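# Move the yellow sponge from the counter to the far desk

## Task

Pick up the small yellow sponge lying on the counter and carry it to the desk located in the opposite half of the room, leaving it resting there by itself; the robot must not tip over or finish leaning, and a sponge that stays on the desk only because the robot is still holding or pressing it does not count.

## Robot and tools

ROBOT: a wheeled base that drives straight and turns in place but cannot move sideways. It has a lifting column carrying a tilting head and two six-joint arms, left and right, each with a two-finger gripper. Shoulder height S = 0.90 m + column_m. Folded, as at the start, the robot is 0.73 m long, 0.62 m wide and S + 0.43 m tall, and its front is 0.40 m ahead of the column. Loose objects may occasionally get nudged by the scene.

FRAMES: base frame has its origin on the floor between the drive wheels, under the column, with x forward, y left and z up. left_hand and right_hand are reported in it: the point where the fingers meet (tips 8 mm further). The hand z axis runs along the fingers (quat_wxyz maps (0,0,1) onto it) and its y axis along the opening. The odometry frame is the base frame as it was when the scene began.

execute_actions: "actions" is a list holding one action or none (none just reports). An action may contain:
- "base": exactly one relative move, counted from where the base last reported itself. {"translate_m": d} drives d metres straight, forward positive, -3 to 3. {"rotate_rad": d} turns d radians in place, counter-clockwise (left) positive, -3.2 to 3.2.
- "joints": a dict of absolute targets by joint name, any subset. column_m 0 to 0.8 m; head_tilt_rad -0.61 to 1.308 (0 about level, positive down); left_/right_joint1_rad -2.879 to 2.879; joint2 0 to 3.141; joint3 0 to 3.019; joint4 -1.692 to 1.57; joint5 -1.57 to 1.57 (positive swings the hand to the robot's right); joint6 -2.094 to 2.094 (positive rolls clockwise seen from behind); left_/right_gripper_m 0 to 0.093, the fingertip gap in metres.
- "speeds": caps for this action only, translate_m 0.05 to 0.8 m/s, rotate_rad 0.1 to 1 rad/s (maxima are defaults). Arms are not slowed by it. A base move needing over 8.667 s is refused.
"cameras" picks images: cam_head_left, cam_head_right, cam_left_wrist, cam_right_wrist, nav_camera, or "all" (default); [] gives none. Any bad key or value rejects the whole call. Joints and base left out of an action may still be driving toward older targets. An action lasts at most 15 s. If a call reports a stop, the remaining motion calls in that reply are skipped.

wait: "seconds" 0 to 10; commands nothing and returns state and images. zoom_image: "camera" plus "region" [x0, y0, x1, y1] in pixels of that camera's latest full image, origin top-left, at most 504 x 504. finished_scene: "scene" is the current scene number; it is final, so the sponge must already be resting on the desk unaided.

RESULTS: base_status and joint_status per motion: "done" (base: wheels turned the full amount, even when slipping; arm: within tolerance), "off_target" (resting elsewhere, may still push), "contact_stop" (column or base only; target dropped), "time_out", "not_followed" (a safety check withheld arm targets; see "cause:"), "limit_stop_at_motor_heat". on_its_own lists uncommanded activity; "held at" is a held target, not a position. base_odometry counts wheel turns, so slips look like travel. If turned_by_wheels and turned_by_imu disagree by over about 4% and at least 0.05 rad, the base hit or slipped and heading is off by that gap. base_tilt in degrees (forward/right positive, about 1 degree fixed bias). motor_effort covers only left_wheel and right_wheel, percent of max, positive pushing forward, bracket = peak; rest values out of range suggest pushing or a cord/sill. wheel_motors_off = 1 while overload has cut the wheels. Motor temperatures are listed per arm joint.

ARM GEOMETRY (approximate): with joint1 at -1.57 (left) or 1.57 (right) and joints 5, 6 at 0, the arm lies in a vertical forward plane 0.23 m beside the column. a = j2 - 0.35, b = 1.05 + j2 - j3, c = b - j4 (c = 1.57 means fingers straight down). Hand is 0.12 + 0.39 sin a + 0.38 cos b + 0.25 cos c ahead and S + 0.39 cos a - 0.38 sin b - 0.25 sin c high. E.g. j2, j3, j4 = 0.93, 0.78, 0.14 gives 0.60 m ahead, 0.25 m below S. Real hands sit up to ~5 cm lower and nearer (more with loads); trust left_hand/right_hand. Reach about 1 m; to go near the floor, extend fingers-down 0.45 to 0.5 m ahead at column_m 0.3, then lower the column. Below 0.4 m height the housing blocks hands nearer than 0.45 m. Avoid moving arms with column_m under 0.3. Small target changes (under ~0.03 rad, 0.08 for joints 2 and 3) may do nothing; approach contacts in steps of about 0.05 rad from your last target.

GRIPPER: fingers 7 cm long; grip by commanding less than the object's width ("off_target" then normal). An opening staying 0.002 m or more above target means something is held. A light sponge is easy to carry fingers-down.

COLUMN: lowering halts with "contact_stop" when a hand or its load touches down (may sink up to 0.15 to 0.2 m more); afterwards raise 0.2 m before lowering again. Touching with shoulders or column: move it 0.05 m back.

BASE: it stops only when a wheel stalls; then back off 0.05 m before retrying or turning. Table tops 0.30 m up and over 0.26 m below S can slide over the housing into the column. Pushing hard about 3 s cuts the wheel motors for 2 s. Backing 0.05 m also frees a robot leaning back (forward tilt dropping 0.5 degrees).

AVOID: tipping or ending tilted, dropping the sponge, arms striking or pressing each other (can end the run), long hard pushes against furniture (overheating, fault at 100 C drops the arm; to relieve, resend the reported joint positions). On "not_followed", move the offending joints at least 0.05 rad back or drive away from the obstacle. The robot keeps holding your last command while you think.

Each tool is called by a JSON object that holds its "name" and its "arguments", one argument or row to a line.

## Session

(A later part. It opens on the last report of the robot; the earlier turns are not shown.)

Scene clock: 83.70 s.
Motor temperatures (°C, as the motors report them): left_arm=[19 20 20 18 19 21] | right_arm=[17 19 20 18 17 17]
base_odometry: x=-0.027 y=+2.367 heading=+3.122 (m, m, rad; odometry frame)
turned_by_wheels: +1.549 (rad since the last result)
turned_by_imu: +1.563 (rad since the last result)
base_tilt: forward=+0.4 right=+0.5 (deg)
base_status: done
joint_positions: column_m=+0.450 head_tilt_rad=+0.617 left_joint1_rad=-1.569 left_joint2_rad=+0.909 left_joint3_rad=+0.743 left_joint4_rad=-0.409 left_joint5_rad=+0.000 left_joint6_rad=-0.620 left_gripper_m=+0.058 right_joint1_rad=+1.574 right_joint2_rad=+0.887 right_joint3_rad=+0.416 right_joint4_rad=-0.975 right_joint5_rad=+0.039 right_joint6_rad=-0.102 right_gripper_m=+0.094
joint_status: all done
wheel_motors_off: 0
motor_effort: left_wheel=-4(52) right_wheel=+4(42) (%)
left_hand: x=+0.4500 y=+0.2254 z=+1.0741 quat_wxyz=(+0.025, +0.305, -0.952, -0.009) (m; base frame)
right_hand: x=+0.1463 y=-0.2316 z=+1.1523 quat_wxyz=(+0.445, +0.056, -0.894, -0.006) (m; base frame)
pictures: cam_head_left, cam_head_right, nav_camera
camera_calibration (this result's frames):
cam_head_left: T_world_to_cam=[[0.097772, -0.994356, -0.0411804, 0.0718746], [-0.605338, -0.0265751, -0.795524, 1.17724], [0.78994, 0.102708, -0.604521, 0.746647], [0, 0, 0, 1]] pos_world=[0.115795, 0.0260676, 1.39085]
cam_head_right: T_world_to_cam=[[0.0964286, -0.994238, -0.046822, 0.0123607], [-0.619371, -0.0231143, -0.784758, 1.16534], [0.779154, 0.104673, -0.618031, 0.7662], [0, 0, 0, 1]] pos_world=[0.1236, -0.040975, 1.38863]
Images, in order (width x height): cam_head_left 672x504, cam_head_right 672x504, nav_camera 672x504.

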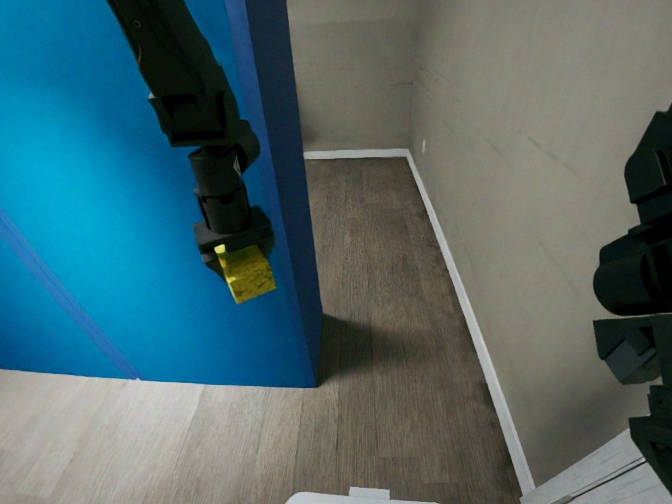

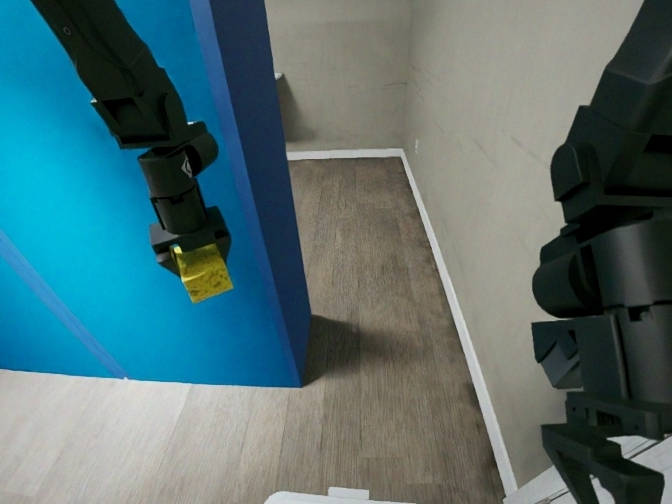

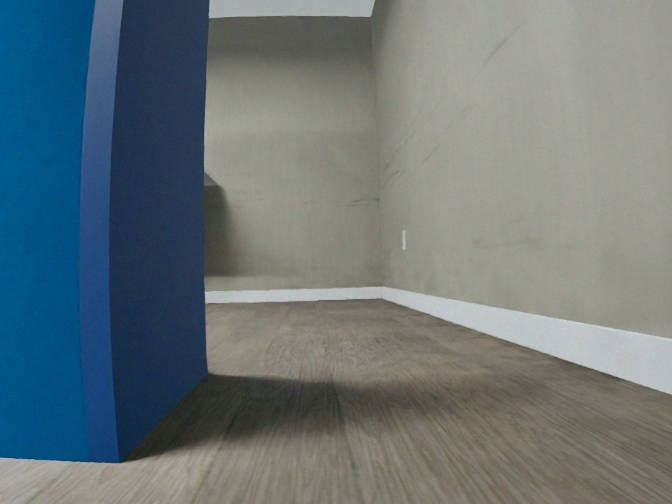

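{"name": "execute_actions", "arguments": {
  "actions": [
    {"base":{"rotate_rad":-0.35}}
  ],
  "cameras": []
}}

{"name": "execute_actions", "arguments": {
  "actions": [
    {"base":{"translate_m":0.3},"speeds":{"translate_m":0.4}}
  ],
  "cameras": []
}}

{"name": "execute_actions", "arguments": {
  "actions": [
    {"base":{"rotate_rad":0.2}}
  ],
  "cameras": ["cam_head_left","nav_camera"]
}}

Scene clock: 98.97 s.
Motor temperatures (°C, as the motors report them): left_arm=[19 20 19 18 19 21] | right_arm=[17 19 20 18 17 17]
base_odometry: x=-0.027 y=+2.367 heading=+2.773 (m, m, rad; odometry frame)
turned_by_wheels: -0.349 (rad since the last result)
turned_by_imu: -0.352 (rad since the last result)
base_tilt: forward=+0.3 right=+0.6 (deg)
base_status: done
joint_positions: column_m=+0.450 head_tilt_rad=+0.617 left_joint1_rad=-1.569 left_joint2_rad=+0.909 left_joint3_rad=+0.743 left_joint4_rad=-0.409 left_joint5_rad=+0.000 left_joint6_rad=-0.620 left_gripper_m=+0.058 right_joint1_rad=+1.574 right_joint2_rad=+0.887 right_joint3_rad=+0.416 right_joint4_rad=-0.975 right_joint5_rad=+0.039 right_joint6_rad=-0.102 right_gripper_m=+0.094
joint_status: not commanded
wheel_motors_off: 0
motor_effort: left_wheel=+3(27) right_wheel=-5(40) (%)
left_hand: x=+0.4500 y=+0.2254 z=+1.0741 quat_wxyz=(+0.025, +0.305, -0.952, -0.009) (m; base frame)
right_hand: x=+0.1463 y=-0.2316 z=+1.1523 quat_wxyz=(+0.445, +0.056, -0.894, -0.006) (m; base frame)
pictures: none
No camera images: the call's "cameras" was empty. Leave "cameras" out to get every camera's image.

Scene clock: 101.03 s.
Motor temperatures (°C, as the motors report them): left_arm=[19 20 19 18 19 21] | right_arm=[17 19 20 18 17 17]
base_odometry: x=-0.307 y=+2.475 heading=+2.776 (m, m, rad; odometry frame)
turned_by_wheels: +0.002 (rad since the last result)
turned_by_imu: +0.003 (rad since the last result)
base_tilt: forward=+0.3 right=+0.6 (deg)
base_status: done
joint_positions: column_m=+0.450 head_tilt_rad=+0.617 left_joint1_rad=-1.569 left_joint2_rad=+0.908 left_joint3_rad=+0.744 left_joint4_rad=-0.409 left_joint5_rad=+0.000 left_joint6_rad=-0.620 left_gripper_m=+0.058 right_joint1_rad=+1.574 right_joint2_rad=+0.887 right_joint3_rad=+0.417 right_joint4_rad=-0.975 right_joint5_rad=+0.039 right_joint6_rad=-0.102 right_gripper_m=+0.094
joint_status: not commanded
wheel_motors_off: 0
motor_effort: left_wheel=+2(62) right_wheel=-1(61) (%)
left_hand: x=+0.4514 y=+0.2254 z=+1.0747 quat_wxyz=(+0.023, +0.305, -0.952, -0.008) (m; base frame)
right_hand: x=+0.1467 y=-0.2316 z=+1.1522 quat_wxyz=(+0.445, +0.056, -0.894, -0.006) (m; base frame)
pictures: none
No camera images: the call's "cameras" was empty. Leave "cameras" out to get every camera's image.

Scene clock: 102.37 s.
Motor temperatures (°C, as the motors report them): left_arm=[19 20 19 18 19 21] | right_arm=[17 19 20 18 17 17]
base_odometry: x=-0.307 y=+2.475 heading=+2.974 (m, m, rad; odometry frame)
turned_by_wheels: +0.198 (rad since the last result)
turned_by_imu: +0.200 (rad since the last result)
base_tilt: forward=+0.4 right=+0.6 (deg)
base_status: done
joint_positions: column_m=+0.450 head_tilt_rad=+0.617 left_joint1_rad=-1.569 left_joint2_rad=+0.908 left_joint3_rad=+0.744 left_joint4_rad=-0.409 left_joint5_rad=+0.000 left_joint6_rad=-0.620 left_gripper_m=+0.058 right_joint1_rad=+1.574 right_joint2_rad=+0.887 right_joint3_rad=+0.417 right_joint4_rad=-0.975 right_joint5_rad=+0.039 right_joint6_rad=-0.102 right_gripper_m=+0.094
joint_status: not commanded
wheel_motors_off: 0
motor_effort: left_wheel=-1(51) right_wheel=+0(44) (%)
left_hand: x=+0.4514 y=+0.2254 z=+1.0747 quat_wxyz=(+0.023, +0.305, -0.952, -0.008) (m; base frame)
right_hand: x=+0.1467 y=-0.2316 z=+1.1522 quat_wxyz=(+0.445, +0.056, -0.894, -0.006) (m; base frame)
pictures: cam_head_left, nav_camera
camera_calibration (this result's frames):
cam_head_left: T_world_to_cam=[[0.0977998, -0.994356, -0.0411143, 0.0717783], [-0.604801, -0.0265751, -0.795933, 1.1778], [0.790349, 0.102708, -0.603986, 0.745859], [0, 0, 0, 1]] pos_world=[0.115826, 0.0260676, 1.39089]
Images, in order (width x height): cam_head_left 672x504, nav_camera 672x504.

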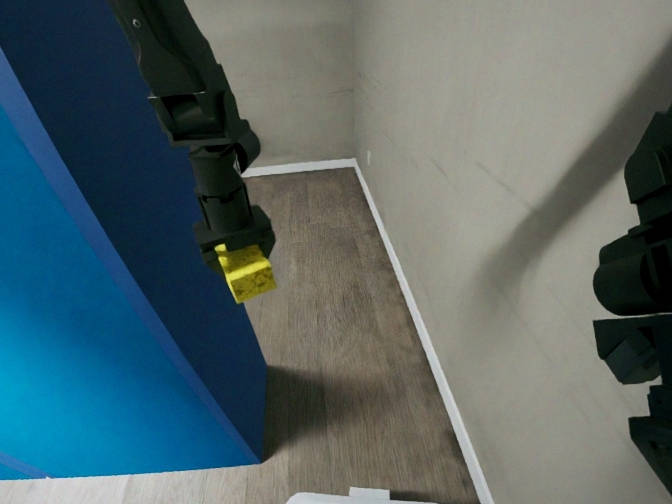

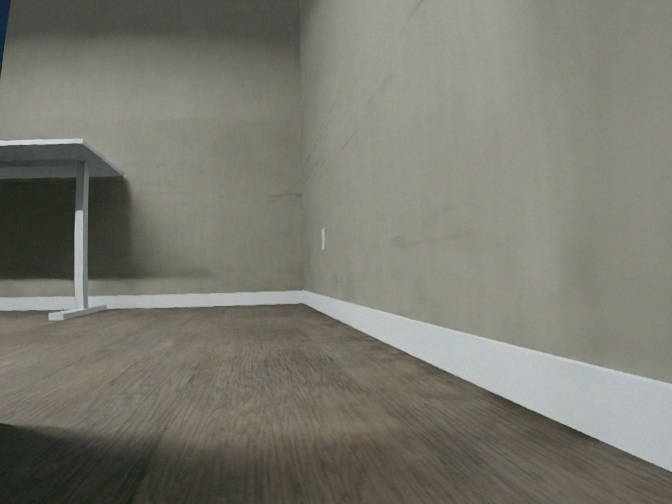

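{"name": "execute_actions", "arguments": {
  "actions": [
    {"base":{"rotate_rad":0.09}}
  ],
  "cameras": []
}}

{"name": "execute_actions", "arguments": {
  "actions": [
    {"base":{"translate_m":0.45},"speeds":{"translate_m":0.3}}
  ],
  "cameras": ["cam_head_left","nav_camera"]
}}

Scene clock: 113.17 s.
Motor temperatures (°C, as the motors report them): left_arm=[19 20 19 18 19 21] | right_arm=[17 19 20 18 17 17]
base_odometry: x=-0.308 y=+2.475 heading=+3.063 (m, m, rad; odometry frame)
turned_by_wheels: +0.089 (rad since the last result)
turned_by_imu: +0.090 (rad since the last result)
base_tilt: forward=+0.4 right=+0.6 (deg)
base_status: done
joint_positions: column_m=+0.450 head_tilt_rad=+0.617 left_joint1_rad=-1.569 left_joint2_rad=+0.908 left_joint3_rad=+0.744 left_joint4_rad=-0.409 left_joint5_rad=+0.000 left_joint6_rad=-0.620 left_gripper_m=+0.058 right_joint1_rad=+1.574 right_joint2_rad=+0.887 right_joint3_rad=+0.416 right_joint4_rad=-0.975 right_joint5_rad=+0.039 right_joint6_rad=-0.102 right_gripper_m=+0.094
joint_status: not commanded
wheel_motors_off: 0
motor_effort: left_wheel=-2(49) right_wheel=+0(36) (%)
left_hand: x=+0.4514 y=+0.2254 z=+1.0747 quat_wxyz=(+0.023, +0.305, -0.952, -0.008) (m; base frame)
right_hand: x=+0.1465 y=-0.2316 z=+1.1522 quat_wxyz=(+0.445, +0.056, -0.894, -0.006) (m; base frame)
pictures: none
No camera images: the call's "cameras" was empty. Leave "cameras" out to get every camera's image.

Scene clock: 115.80 s.
Motor temperatures (°C, as the motors report them): left_arm=[19 20 19 18 19 21] | right_arm=[17 19 20 18 17 17]
base_odometry: x=-0.756 y=+2.510 heading=+3.063 (m, m, rad; odometry frame)
turned_by_wheels: +0.000 (rad since the last result)
turned_by_imu: +0.001 (rad since the last result)
base_tilt: forward=+0.4 right=+0.6 (deg)
base_status: done
joint_positions: column_m=+0.450 head_tilt_rad=+0.617 left_joint1_rad=-1.569 left_joint2_rad=+0.908 left_joint3_rad=+0.745 left_joint4_rad=-0.409 left_joint5_rad=+0.000 left_joint6_rad=-0.620 left_gripper_m=+0.058 right_joint1_rad=+1.574 right_joint2_rad=+0.887 right_joint3_rad=+0.415 right_joint4_rad=-0.975 right_joint5_rad=+0.039 right_joint6_rad=-0.102 right_gripper_m=+0.094
joint_status: not commanded
wheel_motors_off: 0
motor_effort: left_wheel=+1(49) right_wheel=+0(60) (%)
left_hand: x=+0.4519 y=+0.2254 z=+1.0748 quat_wxyz=(+0.023, +0.305, -0.952, -0.008) (m; base frame)
right_hand: x=+0.1459 y=-0.2316 z=+1.1525 quat_wxyz=(+0.445, +0.056, -0.894, -0.006) (m; base frame)
pictures: cam_head_left, nav_camera
camera_calibration (this result's frames):
cam_head_left: T_world_to_cam=[[0.0978015, -0.994356, -0.0411103, 0.0717724], [-0.604768, -0.0265751, -0.795958, 1.17784], [0.790374, 0.102708, -0.603954, 0.745811], [0, 0, 0, 1]] pos_world=[0.115828, 0.0260676, 1.39089]
Images, in order (width x height): cam_head_left 672x504, nav_camera 672x504.

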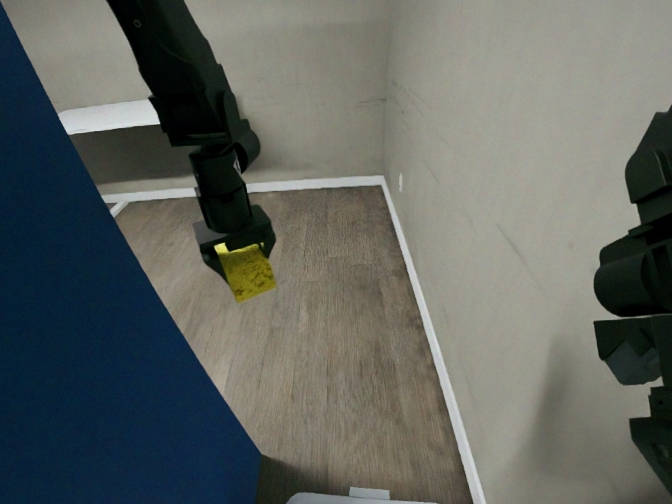

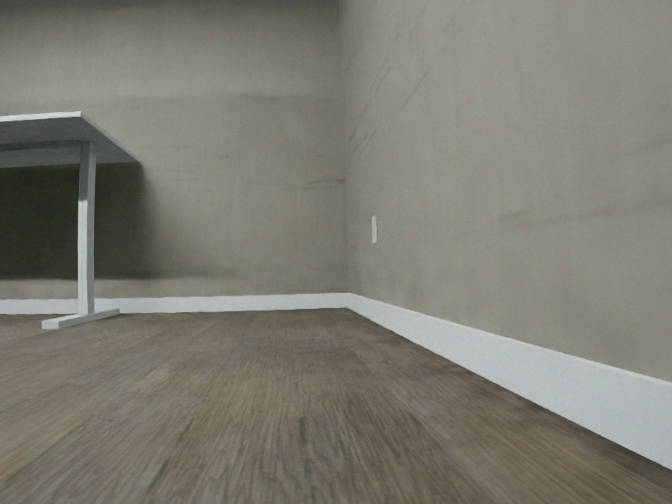

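{"name": "execute_actions", "arguments": {
  "actions": [
    {"base":{"rotate_rad":0.1}}
  ],
  "cameras": []
}}

{"name": "execute_actions", "arguments": {
  "actions": [
    {"base":{"translate_m":1.0},"speeds":{"translate_m":0.5}}
  ],
  "cameras": []
}}

{"name": "execute_actions", "arguments": {
  "actions": [
    {"base":{"rotate_rad":0.25}}
  ],
  "cameras": ["cam_head_left","cam_head_right","nav_camera"]
}}

Scene clock: 124.10 s.
Motor temperatures (°C, as the motors report them): left_arm=[19 20 19 18 19 21] | right_arm=[17 19 20 18 17 17]
base_odometry: x=-0.757 y=+2.510 heading=-3.122 (m, m, rad; odometry frame)
turned_by_wheels: +0.098 (rad since the last result)
turned_by_imu: +0.099 (rad since the last result)
base_tilt: forward=+0.4 right=+0.5 (deg)
base_status: done
joint_positions: column_m=+0.450 head_tilt_rad=+0.617 left_joint1_rad=-1.569 left_joint2_rad=+0.908 left_joint3_rad=+0.745 left_joint4_rad=-0.409 left_joint5_rad=+0.000 left_joint6_rad=-0.620 left_gripper_m=+0.058 right_joint1_rad=+1.574 right_joint2_rad=+0.887 right_joint3_rad=+0.415 right_joint4_rad=-0.975 right_joint5_rad=+0.039 right_joint6_rad=-0.102 right_gripper_m=+0.094
joint_status: not commanded
wheel_motors_off: 0
motor_effort: left_wheel=-1(51) right_wheel=+0(58) (%)
left_hand: x=+0.4519 y=+0.2254 z=+1.0748 quat_wxyz=(+0.023, +0.305, -0.952, -0.008) (m; base frame)
right_hand: x=+0.1459 y=-0.2316 z=+1.1525 quat_wxyz=(+0.445, +0.056, -0.894, -0.006) (m; base frame)
pictures: none
No camera images: the call's "cameras" was empty. Leave "cameras" out to get every camera's image.

Scene clock: 127.63 s.
Motor temperatures (°C, as the motors report them): left_arm=[19 20 19 18 19 21] | right_arm=[17 19 20 18 17 17]
base_odometry: x=-1.756 y=+2.490 heading=-3.121 (m, m, rad; odometry frame)
turned_by_wheels: +0.000 (rad since the last result)
turned_by_imu: +0.001 (rad since the last result)
base_tilt: forward=+0.4 right=+0.6 (deg)
base_status: done
joint_positions: column_m=+0.450 head_tilt_rad=+0.617 left_joint1_rad=-1.569 left_joint2_rad=+0.908 left_joint3_rad=+0.745 left_joint4_rad=-0.409 left_joint5_rad=+0.000 left_joint6_rad=-0.620 left_gripper_m=+0.058 right_joint1_rad=+1.574 right_joint2_rad=+0.887 right_joint3_rad=+0.415 right_joint4_rad=-0.975 right_joint5_rad=+0.039 right_joint6_rad=-0.102 right_gripper_m=+0.094
joint_status: not commanded
wheel_motors_off: 0
motor_effort: left_wheel=+0(56) right_wheel=-1(45) (%)
left_hand: x=+0.4520 y=+0.2254 z=+1.0749 quat_wxyz=(+0.022, +0.305, -0.952, -0.008) (m; base frame)
right_hand: x=+0.1457 y=-0.2316 z=+1.1525 quat_wxyz=(+0.446, +0.056, -0.894, -0.006) (m; base frame)
pictures: none
No camera images: the call's "cameras" was empty. Leave "cameras" out to get every camera's image.

Scene clock: 129.10 s.
Motor temperatures (°C, as the motors report them): left_arm=[19 20 19 18 19 21] | right_arm=[17 19 20 18 17 17]
base_odometry: x=-1.757 y=+2.490 heading=-2.873 (m, m, rad; odometry frame)
turned_by_wheels: +0.249 (rad since the last result)
turned_by_imu: +0.249 (rad since the last result)
base_tilt: forward=+0.4 right=+0.6 (deg)
base_status: done
joint_positions: column_m=+0.450 head_tilt_rad=+0.617 left_joint1_rad=-1.569 left_joint2_rad=+0.908 left_joint3_rad=+0.745 left_joint4_rad=-0.409 left_joint5_rad=+0.000 left_joint6_rad=-0.620 left_gripper_m=+0.058 right_joint1_rad=+1.574 right_joint2_rad=+0.887 right_joint3_rad=+0.415 right_joint4_rad=-0.975 right_joint5_rad=+0.039 right_joint6_rad=-0.102 right_gripper_m=+0.094
joint_status: not commanded
wheel_motors_off: 0
motor_effort: left_wheel=-1(52) right_wheel=+0(60) (%)
left_hand: x=+0.4520 y=+0.2254 z=+1.0749 quat_wxyz=(+0.022, +0.305, -0.952, -0.008) (m; base frame)
right_hand: x=+0.1457 y=-0.2316 z=+1.1525 quat_wxyz=(+0.446, +0.056, -0.894, -0.006) (m; base frame)
pictures: cam_head_left, cam_head_right, nav_camera
camera_calibration (this result's frames):
cam_head_left: T_world_to_cam=[[0.0978025, -0.994356, -0.0411079, 0.0717689], [-0.604748, -0.0265751, -0.795973, 1.17786], [0.790389, 0.102708, -0.603934, 0.745782], [0, 0, 0, 1]] pos_world=[0.115829, 0.0260676, 1.3909]
cam_head_right: T_world_to_cam=[[0.0964633, -0.994238, -0.0467504, 0.0122562], [-0.618788, -0.0231143, -0.785218, 1.16597], [0.779613, 0.104673, -0.617453, 0.765346], [0, 0, 0, 1]] pos_world=[0.123635, -0.040975, 1.38868]
Images, in order (width x height): cam_head_left 672x504, cam_head_right 672x504, nav_camera 672x504.

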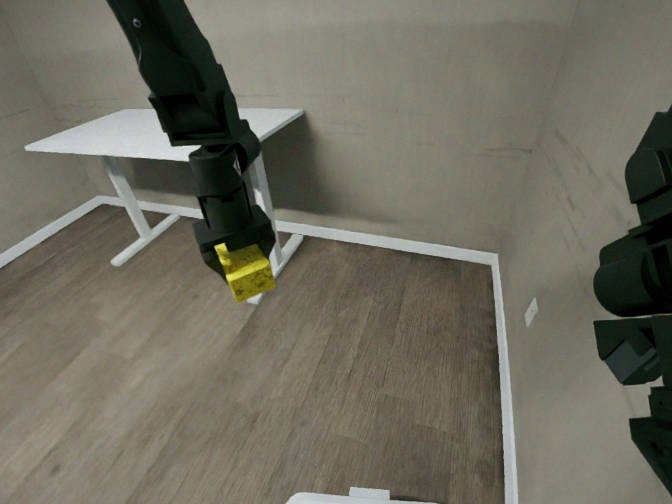

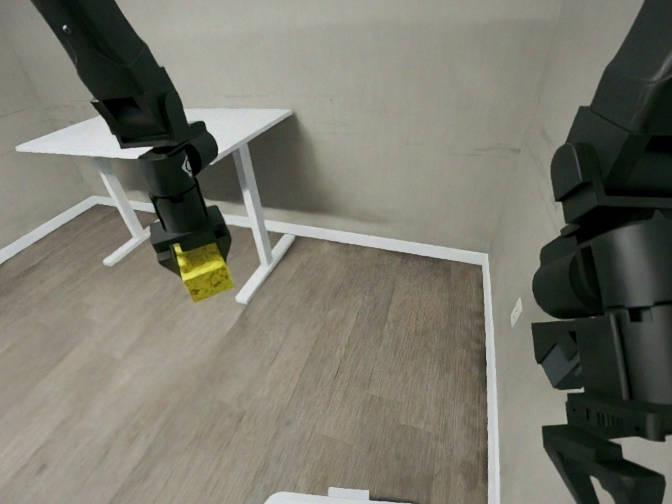

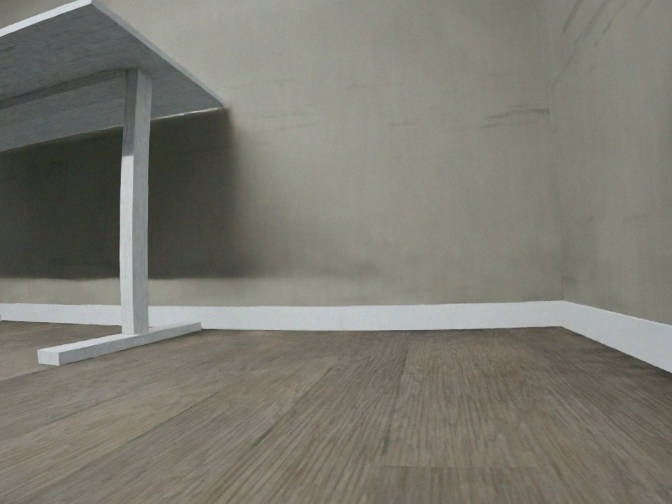

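{"name": "execute_actions", "arguments": {
  "actions": [
    {"base":{"translate_m":0.45}}
  ],
  "cameras": []
}}

{"name": "execute_actions", "arguments": {
  "actions": [
    {"base":{"rotate_rad":1.29}}
  ],
  "cameras": ["cam_head_left"]
}}

{"name": "execute_actions", "arguments": {
  "actions": [
    {"base":{"translate_m":1.45},"joints":{"column_m":0.52}}
  ],
  "cameras": ["cam_head_left","cam_head_right"]
}}

Scene clock: 151.33 s.
Motor temperatures (°C, as the motors report them): left_arm=[19 20 19 18 19 21] | right_arm=[17 19 20 18 17 17]
base_odometry: x=-2.191 y=+2.370 heading=-2.872 (m, m, rad; odometry frame)
turned_by_wheels: +0.000 (rad since the last result)
turned_by_imu: +0.001 (rad since the last result)
base_tilt: forward=+0.3 right=+0.6 (deg)
base_status: done
joint_positions: column_m=+0.450 head_tilt_rad=+0.617 left_joint1_rad=-1.569 left_joint2_rad=+0.907 left_joint3_rad=+0.746 left_joint4_rad=-0.409 left_joint5_rad=+0.000 left_joint6_rad=-0.620 left_gripper_m=+0.058 right_joint1_rad=+1.574 right_joint2_rad=+0.887 right_joint3_rad=+0.415 right_joint4_rad=-0.975 right_joint5_rad=+0.039 right_joint6_rad=-0.102 right_gripper_m=+0.094
joint_status: not commanded
wheel_motors_off: 0
motor_effort: left_wheel=+1(49) right_wheel=+0(60) (%)
left_hand: x=+0.4525 y=+0.2254 z=+1.0751 quat_wxyz=(+0.022, +0.305, -0.952, -0.008) (m; base frame)
right_hand: x=+0.1461 y=-0.2316 z=+1.1524 quat_wxyz=(+0.445, +0.056, -0.894, -0.006) (m; base frame)
pictures: none
No camera images: the call's "cameras" was empty. Leave "cameras" out to get every camera's image.

Scene clock: 154.10 s.
Motor temperatures (°C, as the motors report them): left_arm=[19 20 19 18 19 21] | right_arm=[17 19 20 18 17 17]
base_odometry: x=-2.191 y=+2.370 heading=-1.583 (m, m, rad; odometry frame)
turned_by_wheels: +1.289 (rad since the last result)
turned_by_imu: +1.299 (rad since the last result)
base_tilt: forward=+0.3 right=+0.6 (deg)
base_status: done
joint_positions: column_m=+0.450 head_tilt_rad=+0.617 left_joint1_rad=-1.569 left_joint2_rad=+0.907 left_joint3_rad=+0.746 left_joint4_rad=-0.409 left_joint5_rad=+0.000 left_joint6_rad=-0.620 left_gripper_m=+0.058 right_joint1_rad=+1.574 right_joint2_rad=+0.887 right_joint3_rad=+0.415 right_joint4_rad=-0.975 right_joint5_rad=+0.039 right_joint6_rad=-0.102 right_gripper_m=+0.094
joint_status: not commanded
wheel_motors_off: 0
motor_effort: left_wheel=-4(51) right_wheel=+4(57) (%)
left_hand: x=+0.4525 y=+0.2254 z=+1.0751 quat_wxyz=(+0.022, +0.305, -0.952, -0.008) (m; base frame)
right_hand: x=+0.1461 y=-0.2316 z=+1.1524 quat_wxyz=(+0.445, +0.056, -0.894, -0.006) (m; base frame)
pictures: cam_head_left
camera_calibration (this result's frames):
cam_head_left: T_world_to_cam=[[0.0978082, -0.994356, -0.0410943, 0.0717492], [-0.604638, -0.0265751, -0.796057, 1.17797], [0.790472, 0.102708, -0.603825, 0.745621], [0, 0, 0, 1]] pos_world=[0.115835, 0.0260676, 1.3909]
Images, in order (width x height): cam_head_left 672x504.

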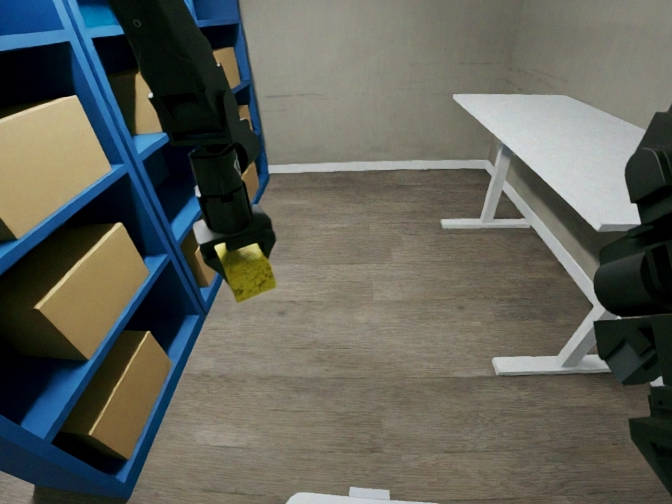

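Scene clock: 158.17 s.
Motor temperatures (°C, as the motors report them): left_arm=[19 20 19 18 19 21] | right_arm=[17 19 20 18 17 17]
base_odometry: x=-2.208 y=+0.920 heading=-1.583 (m, m, rad; odometry frame)
turned_by_wheels: +0.000 (rad since the last result)
turned_by_imu: +0.001 (rad since the last result)
base_tilt: forward=+0.3 right=+0.6 (deg)
base_status: done
joint_positions: column_m=+0.520 head_tilt_rad=+0.617 left_joint1_rad=-1.569 left_joint2_rad=+0.907 left_joint3_rad=+0.745 left_joint4_rad=-0.409 left_joint5_rad=+0.000 left_joint6_rad=-0.620 left_gripper_m=+0.058 right_joint1_rad=+1.574 right_joint2_rad=+0.887 right_joint3_rad=+0.414 right_joint4_rad=-0.975 right_joint5_rad=+0.039 right_joint6_rad=-0.102 right_gripper_m=+0.094
joint_status: all done
wheel_motors_off: 0
motor_effort: left_wheel=+1(49) right_wheel=-1(68) (%)
left_hand: x=+0.4518 y=+0.2254 z=+1.1450 quat_wxyz=(+0.022, +0.305, -0.952, -0.008) (m; base frame)
right_hand: x=+0.1454 y=-0.2316 z=+1.2226 quat_wxyz=(+0.446, +0.056, -0.893, -0.006) (m; base frame)
pictures: cam_head_left, cam_head_right
camera_calibration (this result's frames):
cam_head_left: T_world_to_cam=[[0.0978082, -0.994356, -0.0410943, 0.0746246], [-0.604638, -0.0265751, -0.796057, 1.23367], [0.790473, 0.102708, -0.603825, 0.787871], [0, 0, 0, 1]] pos_world=[0.115835, 0.0260676, 1.46088]
cam_head_right: T_world_to_cam=[[0.0964697, -0.994238, -0.046737, 0.015507], [-0.61868, -0.0231143, -0.785303, 1.22104], [0.779698, 0.104673, -0.617345, 0.808383], [0, 0, 0, 1]] pos_world=[0.123641, -0.040975, 1.45866]
Images, in order (width x height): cam_head_left 672x504, cam_head_right 672x504.

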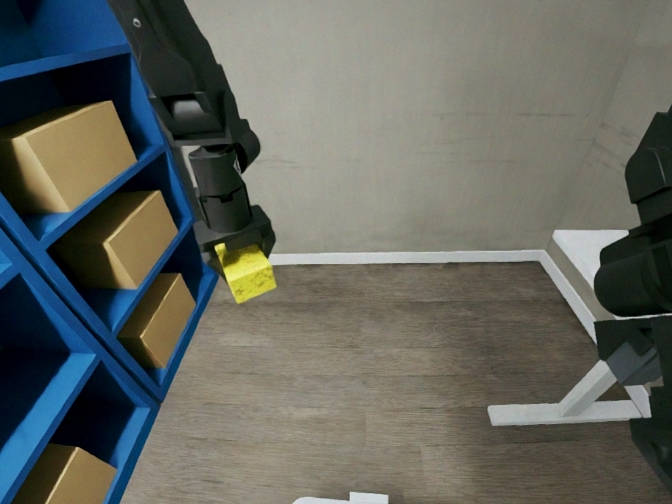

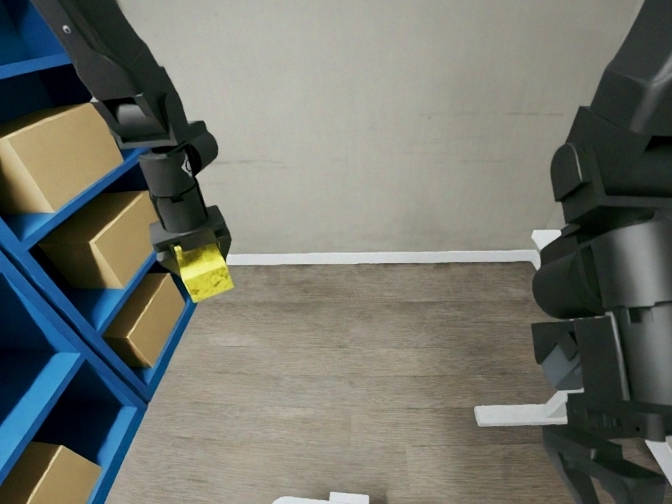

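{"name": "execute_actions", "arguments": {
  "actions": [
    {"base":{"rotate_rad":-1.56},"speeds":{"rotate_rad":0.8},"joints":{"head_tilt_rad":0.75}}
  ],
  "cameras": []
}}

{"name": "execute_actions", "arguments": {
  "actions": [
    {"joints":{"column_m":0.6,"left_joint2_rad":1.35,"left_joint3_rad":1.9,"left_joint4_rad":-1.07}}
  ],
  "cameras": ["cam_head_left","cam_left_wrist","nav_camera"]
}}

Scene clock: 168.50 s.
Motor temperatures (°C, as the motors report them): left_arm=[19 20 19 18 19 21] | right_arm=[17 19 20 18 17 17]
base_odometry: x=-2.208 y=+0.920 heading=+3.141 (m, m, rad; odometry frame)
turned_by_wheels: -1.559 (rad since the last result)
turned_by_imu: -1.571 (rad since the last result)
base_tilt: forward=+0.3 right=+0.7 (deg)
base_status: done
joint_positions: column_m=+0.520 head_tilt_rad=+0.752 left_joint1_rad=-1.569 left_joint2_rad=+0.907 left_joint3_rad=+0.745 left_joint4_rad=-0.409 left_joint5_rad=+0.000 left_joint6_rad=-0.620 left_gripper_m=+0.058 right_joint1_rad=+1.574 right_joint2_rad=+0.887 right_joint3_rad=+0.414 right_joint4_rad=-0.975 right_joint5_rad=+0.039 right_joint6_rad=-0.102 right_gripper_m=+0.094
joint_status: all done
wheel_motors_off: 0
motor_effort: left_wheel=+4(36) right_wheel=-4(61) (%)
left_hand: x=+0.4518 y=+0.2254 z=+1.1450 quat_wxyz=(+0.022, +0.305, -0.952, -0.008) (m; base frame)
right_hand: x=+0.1454 y=-0.2316 z=+1.2226 quat_wxyz=(+0.446, +0.056, -0.893, -0.006) (m; base frame)
pictures: none
No camera images: the call's "cameras" was empty. Leave "cameras" out to get every camera's image.

Scene clock: 170.13 s.
Motor temperatures (°C, as the motors report them): left_arm=[19 21 20 18 19 21] | right_arm=[17 19 20 18 17 17]
base_odometry: x=-2.208 y=+0.920 heading=+3.141 (m, m, rad; odometry frame)
turned_by_wheels: +0.000 (rad since the last result)
turned_by_imu: +0.000 (rad since the last result)
base_tilt: forward=+0.4 right=+0.7 (deg)
base_status: not commanded
joint_positions: column_m=+0.600 head_tilt_rad=+0.752 left_joint1_rad=-1.569 left_joint2_rad=+1.331 left_joint3_rad=+1.884 left_joint4_rad=-1.057 left_joint5_rad=+0.000 left_joint6_rad=-0.620 left_gripper_m=+0.058 right_joint1_rad=+1.574 right_joint2_rad=+0.887 right_joint3_rad=+0.414 right_joint4_rad=-0.975 right_joint5_rad=+0.039 right_joint6_rad=-0.102 right_gripper_m=+0.094
joint_status: all done
wheel_motors_off: 0
motor_effort: left_wheel=+7(9) right_wheel=-9(9) (%)
left_hand: x=+0.7857 y=+0.2257 z=+1.2881 quat_wxyz=(-0.010, +0.305, -0.952, +0.002) (m; base frame)
right_hand: x=+0.1454 y=-0.2316 z=+1.3026 quat_wxyz=(+0.446, +0.056, -0.893, -0.006) (m; base frame)
pictures: cam_head_left, cam_left_wrist, nav_camera
camera_calibration (this result's frames):
cam_head_left: T_world_to_cam=[[0.0913452, -0.994356, -0.0539559, 0.0986324], [-0.706831, -0.0265751, -0.706883, 1.16104], [0.70146, 0.102708, -0.70527, 1.00151], [0, 0, 0, 1]] pos_world=[0.109132, 0.0260676, 1.53237]
cam_left_wrist: T_world_to_cam=[[0.585099, -0.810938, 0.00622387, -0.284876], [-0.662506, -0.47355, 0.580376, -0.116023], [-0.467702, -0.343701, -0.814325, 1.61851], [0, 0, 0, 1]] pos_world=[0.846793, 0.270322, 1.3871]
Images, in order (width x height): cam_head_left 672x504, cam_left_wrist 672x504, nav_camera 672x504.

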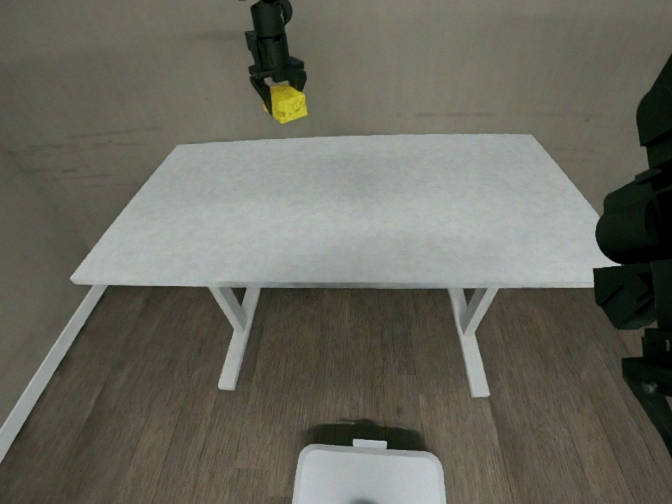

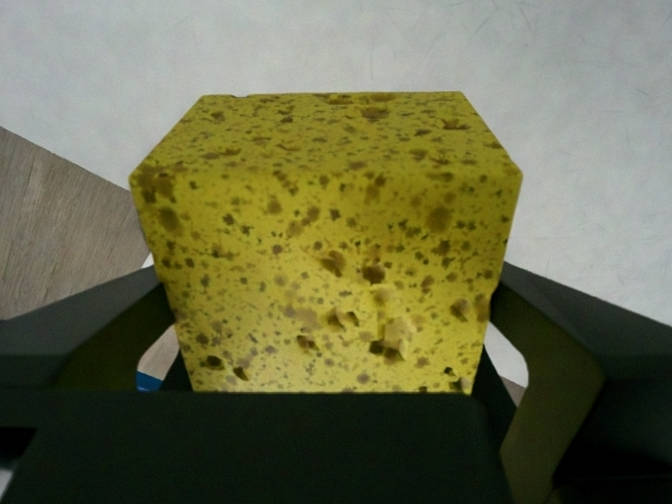

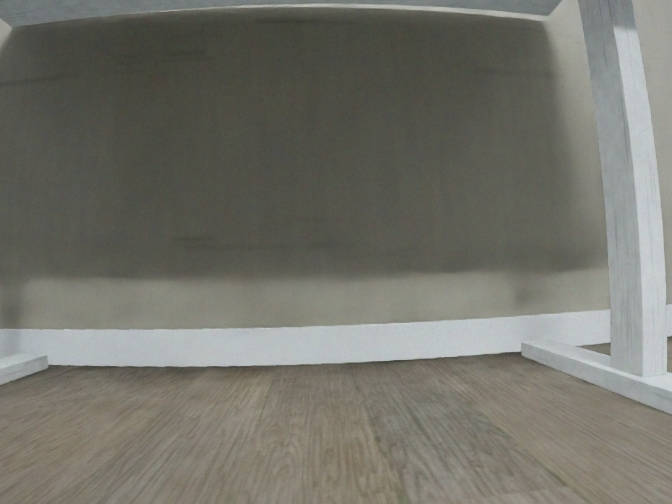

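{"name": "execute_actions", "arguments": {
  "actions": [
    {"base":{"translate_m":0.15}}
  ],
  "cameras": []
}}

{"name": "execute_actions", "arguments": {
  "actions": [
    {"joints":{"column_m":0.40,"left_joint4_rad":-1.075}}
  ],
  "cameras": ["cam_head_left","cam_head_right","cam_left_wrist"]
}}

Scene clock: 179.07 s.
Motor temperatures (°C, as the motors report them): left_arm=[19 21 20 18 19 21] | right_arm=[17 19 20 18 17 17]
base_odometry: x=-2.358 y=+0.920 heading=+3.140 (m, m, rad; odometry frame)
turned_by_wheels: -0.001 (rad since the last result)
turned_by_imu: +0.000 (rad since the last result)
base_tilt: forward=+0.4 right=+0.6 (deg)
base_status: done
joint_positions: column_m=+0.600 head_tilt_rad=+0.753 left_joint1_rad=-1.569 left_joint2_rad=+1.332 left_joint3_rad=+1.884 left_joint4_rad=-1.060 left_joint5_rad=+0.000 left_joint6_rad=-0.620 left_gripper_m=+0.058 right_joint1_rad=+1.574 right_joint2_rad=+0.887 right_joint3_rad=+0.416 right_joint4_rad=-0.975 right_joint5_rad=+0.039 right_joint6_rad=-0.102 right_gripper_m=+0.094
joint_status: not commanded
wheel_motors_off: 0
motor_effort: left_wheel=-1(58) right_wheel=+1(60) (%)
left_hand: x=+0.7846 y=+0.2257 z=+1.2871 quat_wxyz=(-0.008, +0.305, -0.952, +0.001) (m; base frame)
right_hand: x=+0.1465 y=-0.2316 z=+1.3022 quat_wxyz=(+0.445, +0.056, -0.894, -0.006) (m; base frame)
pictures: none
No camera images: the call's "cameras" was empty. Leave "cameras" out to get every camera's image.

Scene clock: 182.20 s.
Motor temperatures (°C, as the motors report them): left_arm=[19 21 21 18 19 21] | right_arm=[17 19 20 18 17 17]
base_odometry: x=-2.358 y=+0.920 heading=+3.140 (m, m, rad; odometry frame)
turned_by_wheels: +0.000 (rad since the last result)
turned_by_imu: +0.001 (rad since the last result)
base_tilt: forward=+0.4 right=+0.7 (deg)
base_status: not commanded
joint_positions: column_m=+0.400 head_tilt_rad=+0.753 left_joint1_rad=-1.569 left_joint2_rad=+1.333 left_joint3_rad=+1.884 left_joint4_rad=-1.062 left_joint5_rad=+0.000 left_joint6_rad=-0.620 left_gripper_m=+0.058 right_joint1_rad=+1.574 right_joint2_rad=+0.887 right_joint3_rad=+0.416 right_joint4_rad=-0.975 right_joint5_rad=+0.039 right_joint6_rad=-0.102 right_gripper_m=+0.094
joint_status: all done
wheel_motors_off: 0
motor_effort: left_wheel=-1(1) right_wheel=+2(2) (%)
left_hand: x=+0.7837 y=+0.2257 z=+1.0864 quat_wxyz=(-0.006, +0.305, -0.952, +0.001) (m; base frame)
right_hand: x=+0.1465 y=-0.2316 z=+1.1023 quat_wxyz=(+0.445, +0.056, -0.894, -0.006) (m; base frame)
pictures: cam_head_left, cam_head_right, cam_left_wrist
camera_calibration (this result's frames):
cam_head_left: T_world_to_cam=[[0.091323, -0.994356, -0.0539935, 0.0878999], [-0.707122, -0.0265751, -0.706592, 1.01935], [0.70117, 0.102708, -0.705558, 0.860939], [0, 0, 0, 1]] pos_world=[0.10911, 0.0260676, 1.33245]
cam_head_right: T_world_to_cam=[[0.0892308, -0.994238, -0.0594022, 0.027819], [-0.719573, -0.0231143, -0.694032, 1.00542], [0.68866, 0.104673, -0.71749, 0.877715], [0, 0, 0, 1]] pos_world=[0.116543, -0.040975, 1.3292]
cam_left_wrist: T_world_to_cam=[[0.585143, -0.810929, 0.00132017, -0.27717], [-0.657605, -0.473555, 0.58592, -0.010145], [-0.474514, -0.343715, -0.810368, 1.45439], [0, 0, 0, 1]] pos_world=[0.84564, 0.270325, 1.1849]
Images, in order (width x height): cam_head_left 672x504, cam_head_right 672x504, cam_left_wrist 672x504.

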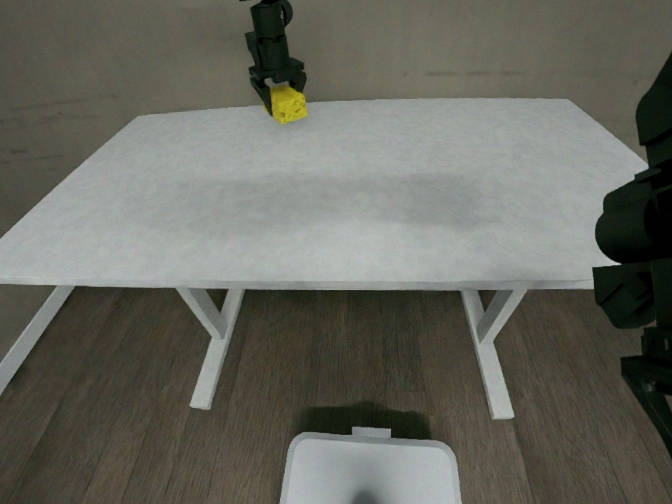

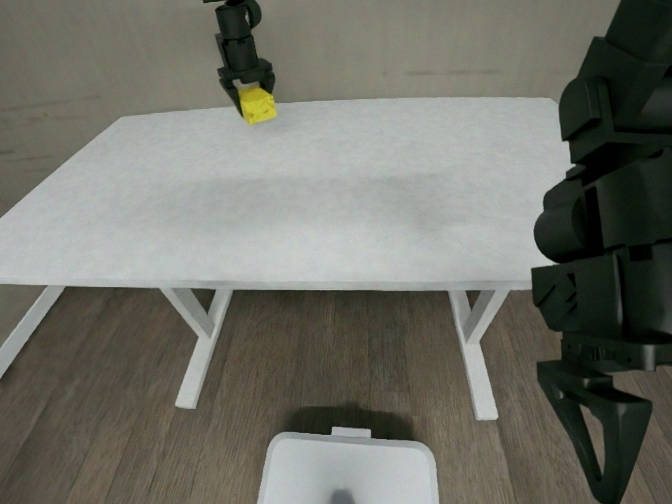

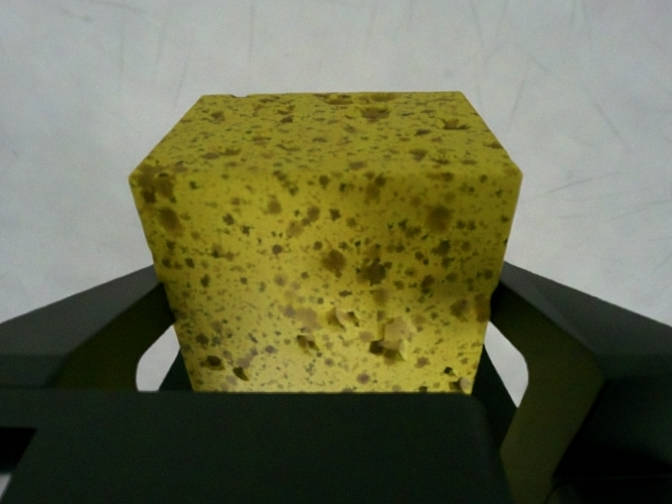

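{"name": "execute_actions", "arguments": {
  "actions": [
    {"joints":{"column_m":0.32}}
  ],
  "cameras": ["cam_head_left"]
}}

{"name": "zoom_image", "arguments": {
  "camera": "cam_head_left",
  "region": [210,40,350,160]
}}

Scene clock: 191.47 s.
Motor temperatures (°C, as the motors report them): left_arm=[19 22 21 18 19 21] | right_arm=[17 19 20 18 17 17]
base_odometry: x=-2.358 y=+0.920 heading=+3.140 (m, m, rad; odometry frame)
turned_by_wheels: +0.000 (rad since the last result)
turned_by_imu: +0.001 (rad since the last result)
base_tilt: forward=+0.4 right=+0.6 (deg)
base_status: not commanded
joint_positions: column_m=+0.320 head_tilt_rad=+0.753 left_joint1_rad=-1.569 left_joint2_rad=+1.335 left_joint3_rad=+1.884 left_joint4_rad=-1.062 left_joint5_rad=+0.000 left_joint6_rad=-0.620 left_gripper_m=+0.058 right_joint1_rad=+1.574 right_joint2_rad=+0.887 right_joint3_rad=+0.416 right_joint4_rad=-0.975 right_joint5_rad=+0.039 right_joint6_rad=-0.102 right_gripper_m=+0.094
joint_status: all done
wheel_motors_off: 0
motor_effort: left_wheel=-1(2) right_wheel=+2(2) (%)
left_hand: x=+0.7835 y=+0.2257 z=+1.0057 quat_wxyz=(-0.005, +0.305, -0.952, +0.001) (m; base frame)
right_hand: x=+0.1465 y=-0.2316 z=+1.0223 quat_wxyz=(+0.445, +0.056, -0.894, -0.006) (m; base frame)
pictures: cam_head_left
camera_calibration (this result's frames):
cam_head_left: T_world_to_cam=[[0.091323, -0.994356, -0.0539935, 0.0835801], [-0.707122, -0.0265751, -0.706592, 0.962815], [0.70117, 0.102708, -0.705558, 0.80449], [0, 0, 0, 1]] pos_world=[0.10911, 0.0260676, 1.25244]
Images, in order (width x height): cam_head_left 672x504.

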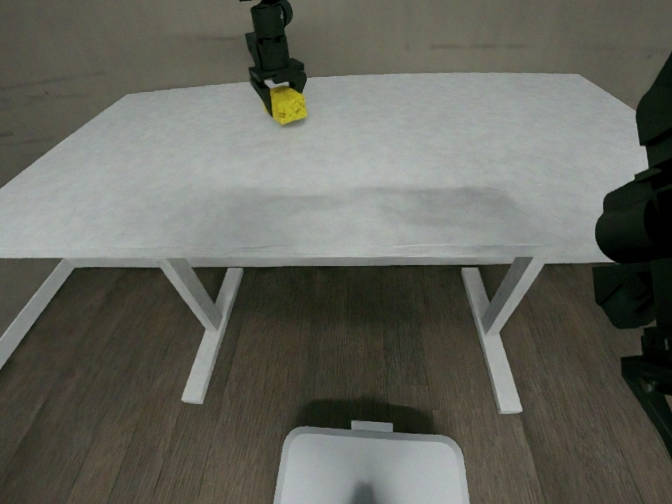

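Region (210, 40, 350, 160) of cam_head_left's 672x504 image, scaled by 3.600, with more detail than that image has; it fills the top 432 rows of this view, and the rest is white.

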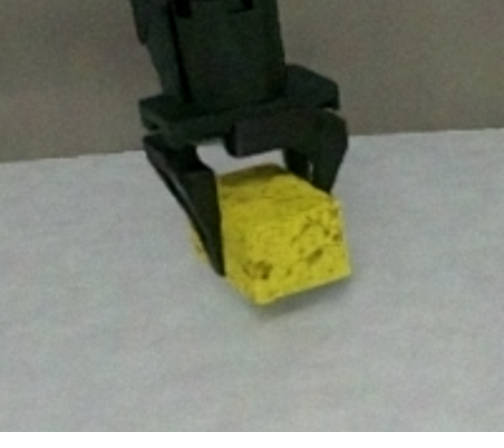

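{"name": "execute_actions", "arguments": {
  "actions": [
    {"joints":{"column_m":0.27}}
  ],
  "cameras": ["cam_head_left"]
}}

{"name": "zoom_image", "arguments": {
  "camera": "cam_head_left",
  "region": [210,40,350,160]
}}

Scene clock: 197.10 s.
Motor temperatures (°C, as the motors report them): left_arm=[19 22 21 18 19 21] | right_arm=[17 19 20 18 17 17]
base_odometry: x=-2.358 y=+0.920 heading=+3.140 (m, m, rad; odometry frame)
turned_by_wheels: +0.000 (rad since the last result)
turned_by_imu: +0.001 (rad since the last result)
base_tilt: forward=+0.4 right=+0.6 (deg)
base_status: not commanded
joint_positions: column_m=+0.270 head_tilt_rad=+0.753 left_joint1_rad=-1.569 left_joint2_rad=+1.314 left_joint3_rad=+1.884 left_joint4_rad=-1.079 left_joint5_rad=-0.001 left_joint6_rad=-0.621 left_gripper_m=+0.058 right_joint1_rad=+1.574 right_joint2_rad=+0.887 right_joint3_rad=+0.416 right_joint4_rad=-0.975 right_joint5_rad=+0.039 right_joint6_rad=-0.102 right_gripper_m=+0.094
joint_status: all done
wheel_motors_off: 0
motor_effort: left_wheel=+0(2) right_wheel=+3(3) (%)
left_hand: x=+0.7837 y=+0.2257 z=+0.9690 quat_wxyz=(-0.007, +0.306, -0.952, +0.001) (m; base frame)
right_hand: x=+0.1465 y=-0.2316 z=+0.9723 quat_wxyz=(+0.445, +0.056, -0.894, -0.006) (m; base frame)
pictures: cam_head_left
camera_calibration (this result's frames):
cam_head_left: T_world_to_cam=[[0.091323, -0.994356, -0.0539935, 0.0808821], [-0.707122, -0.0265751, -0.706592, 0.927508], [0.70117, 0.102708, -0.705558, 0.769235], [0, 0, 0, 1]] pos_world=[0.10911, 0.0260676, 1.20248]
Images, in order (width x height): cam_head_left 672x504.

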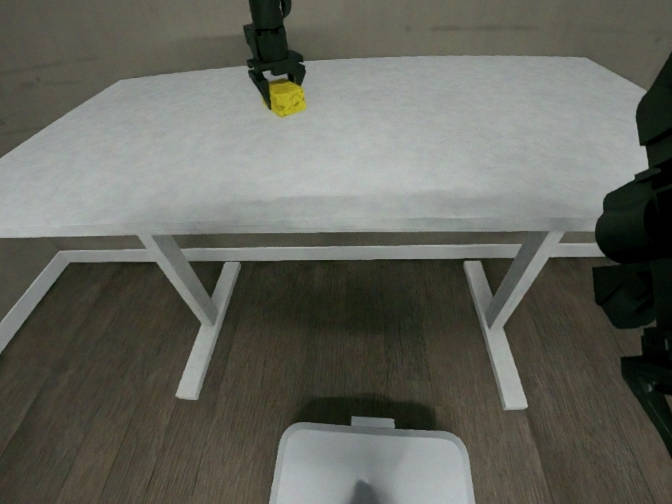

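Region (210, 40, 350, 160) of cam_head_left's 672x504 image, scaled by 3.600, with more detail than that image has; it fills the top 432 rows of this view, and the rest is white.

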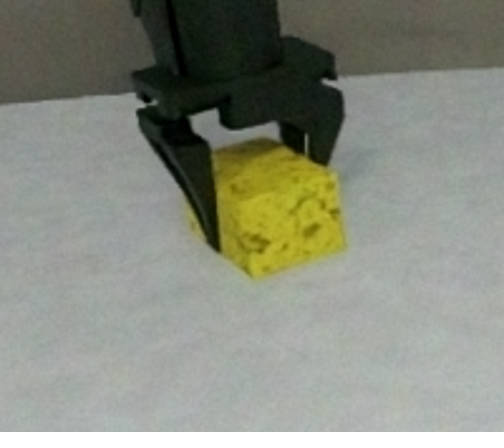

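Touched down.

{"name": "execute_actions", "arguments": {
  "actions": [
    {"joints":{"left_gripper_m":0.093,"left_joint2_rad":1.314}}
  ],
  "cameras": []
}}

{"name": "execute_actions", "arguments": {
  "actions": [
    {"joints":{"column_m":0.38}}
  ],
  "cameras": ["cam_head_left"]
}}

Scene clock: 201.07 s.
Motor temperatures (°C, as the motors report them): left_arm=[19 22 21 18 19 21] | right_arm=[17 19 20 18 17 17]
base_odometry: x=-2.358 y=+0.920 heading=+3.140 (m, m, rad; odometry frame)
turned_by_wheels: +0.000 (rad since the last result)
turned_by_imu: +0.001 (rad since the last result)
base_tilt: forward=+0.4 right=+0.6 (deg)
base_status: not commanded
joint_positions: column_m=+0.270 head_tilt_rad=+0.753 left_joint1_rad=-1.569 left_joint2_rad=+1.312 left_joint3_rad=+1.884 left_joint4_rad=-1.079 left_joint5_rad=-0.001 left_joint6_rad=-0.621 left_gripper_m=+0.093 right_joint1_rad=+1.574 right_joint2_rad=+0.887 right_joint3_rad=+0.416 right_joint4_rad=-0.975 right_joint5_rad=+0.039 right_joint6_rad=-0.102 right_gripper_m=+0.094
joint_status: all done
wheel_motors_off: 0
motor_effort: left_wheel=-1(0) right_wheel=+3(4) (%)
left_hand: x=+0.7842 y=+0.2257 z=+0.9705 quat_wxyz=(-0.008, +0.306, -0.952, +0.001) (m; base frame)
right_hand: x=+0.1465 y=-0.2316 z=+0.9723 quat_wxyz=(+0.445, +0.056, -0.894, -0.006) (m; base frame)
pictures: none
No camera images: the call's "cameras" was empty. Leave "cameras" out to get every camera's image.

Scene clock: 203.07 s.
Motor temperatures (°C, as the motors report them): left_arm=[19 22 21 18 19 21] | right_arm=[17 19 20 18 17 17]
base_odometry: x=-2.358 y=+0.920 heading=+3.140 (m, m, rad; odometry frame)
turned_by_wheels: +0.000 (rad since the last result)
turned_by_imu: +0.000 (rad since the last result)
base_tilt: forward=+0.4 right=+0.6 (deg)
base_status: not commanded
joint_positions: column_m=+0.380 head_tilt_rad=+0.753 left_joint1_rad=-1.569 left_joint2_rad=+1.312 left_joint3_rad=+1.884 left_joint4_rad=-1.079 left_joint5_rad=-0.001 left_joint6_rad=-0.621 left_gripper_m=+0.093 right_joint1_rad=+1.574 right_joint2_rad=+0.887 right_joint3_rad=+0.416 right_joint4_rad=-0.975 right_joint5_rad=+0.039 right_joint6_rad=-0.102 right_gripper_m=+0.094
joint_status: all done
wheel_motors_off: 0
motor_effort: left_wheel=+0(1) right_wheel=+3(3) (%)
left_hand: x=+0.7842 y=+0.2257 z=+1.0804 quat_wxyz=(-0.008, +0.306, -0.952, +0.001) (m; base frame)
right_hand: x=+0.1465 y=-0.2316 z=+1.0823 quat_wxyz=(+0.445, +0.056, -0.894, -0.006) (m; base frame)
pictures: cam_head_left
camera_calibration (this result's frames):
cam_head_left: T_world_to_cam=[[0.091323, -0.994356, -0.0539934, 0.0868165], [-0.707122, -0.0265751, -0.706592, 1.00517], [0.70117, 0.102708, -0.705558, 0.846781], [0, 0, 0, 1]] pos_world=[0.10911, 0.0260676, 1.31238]
Images, in order (width x height): cam_head_left 672x504.

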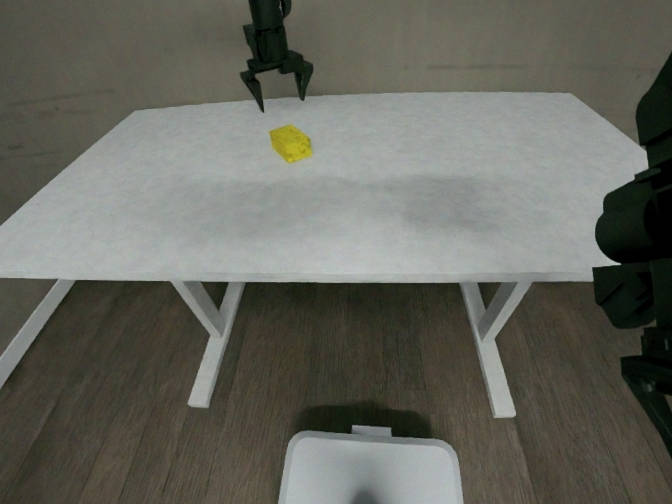

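{"name": "finished_scene", "arguments": {
  "scene": 2
}}

The scene is finished: the task was done.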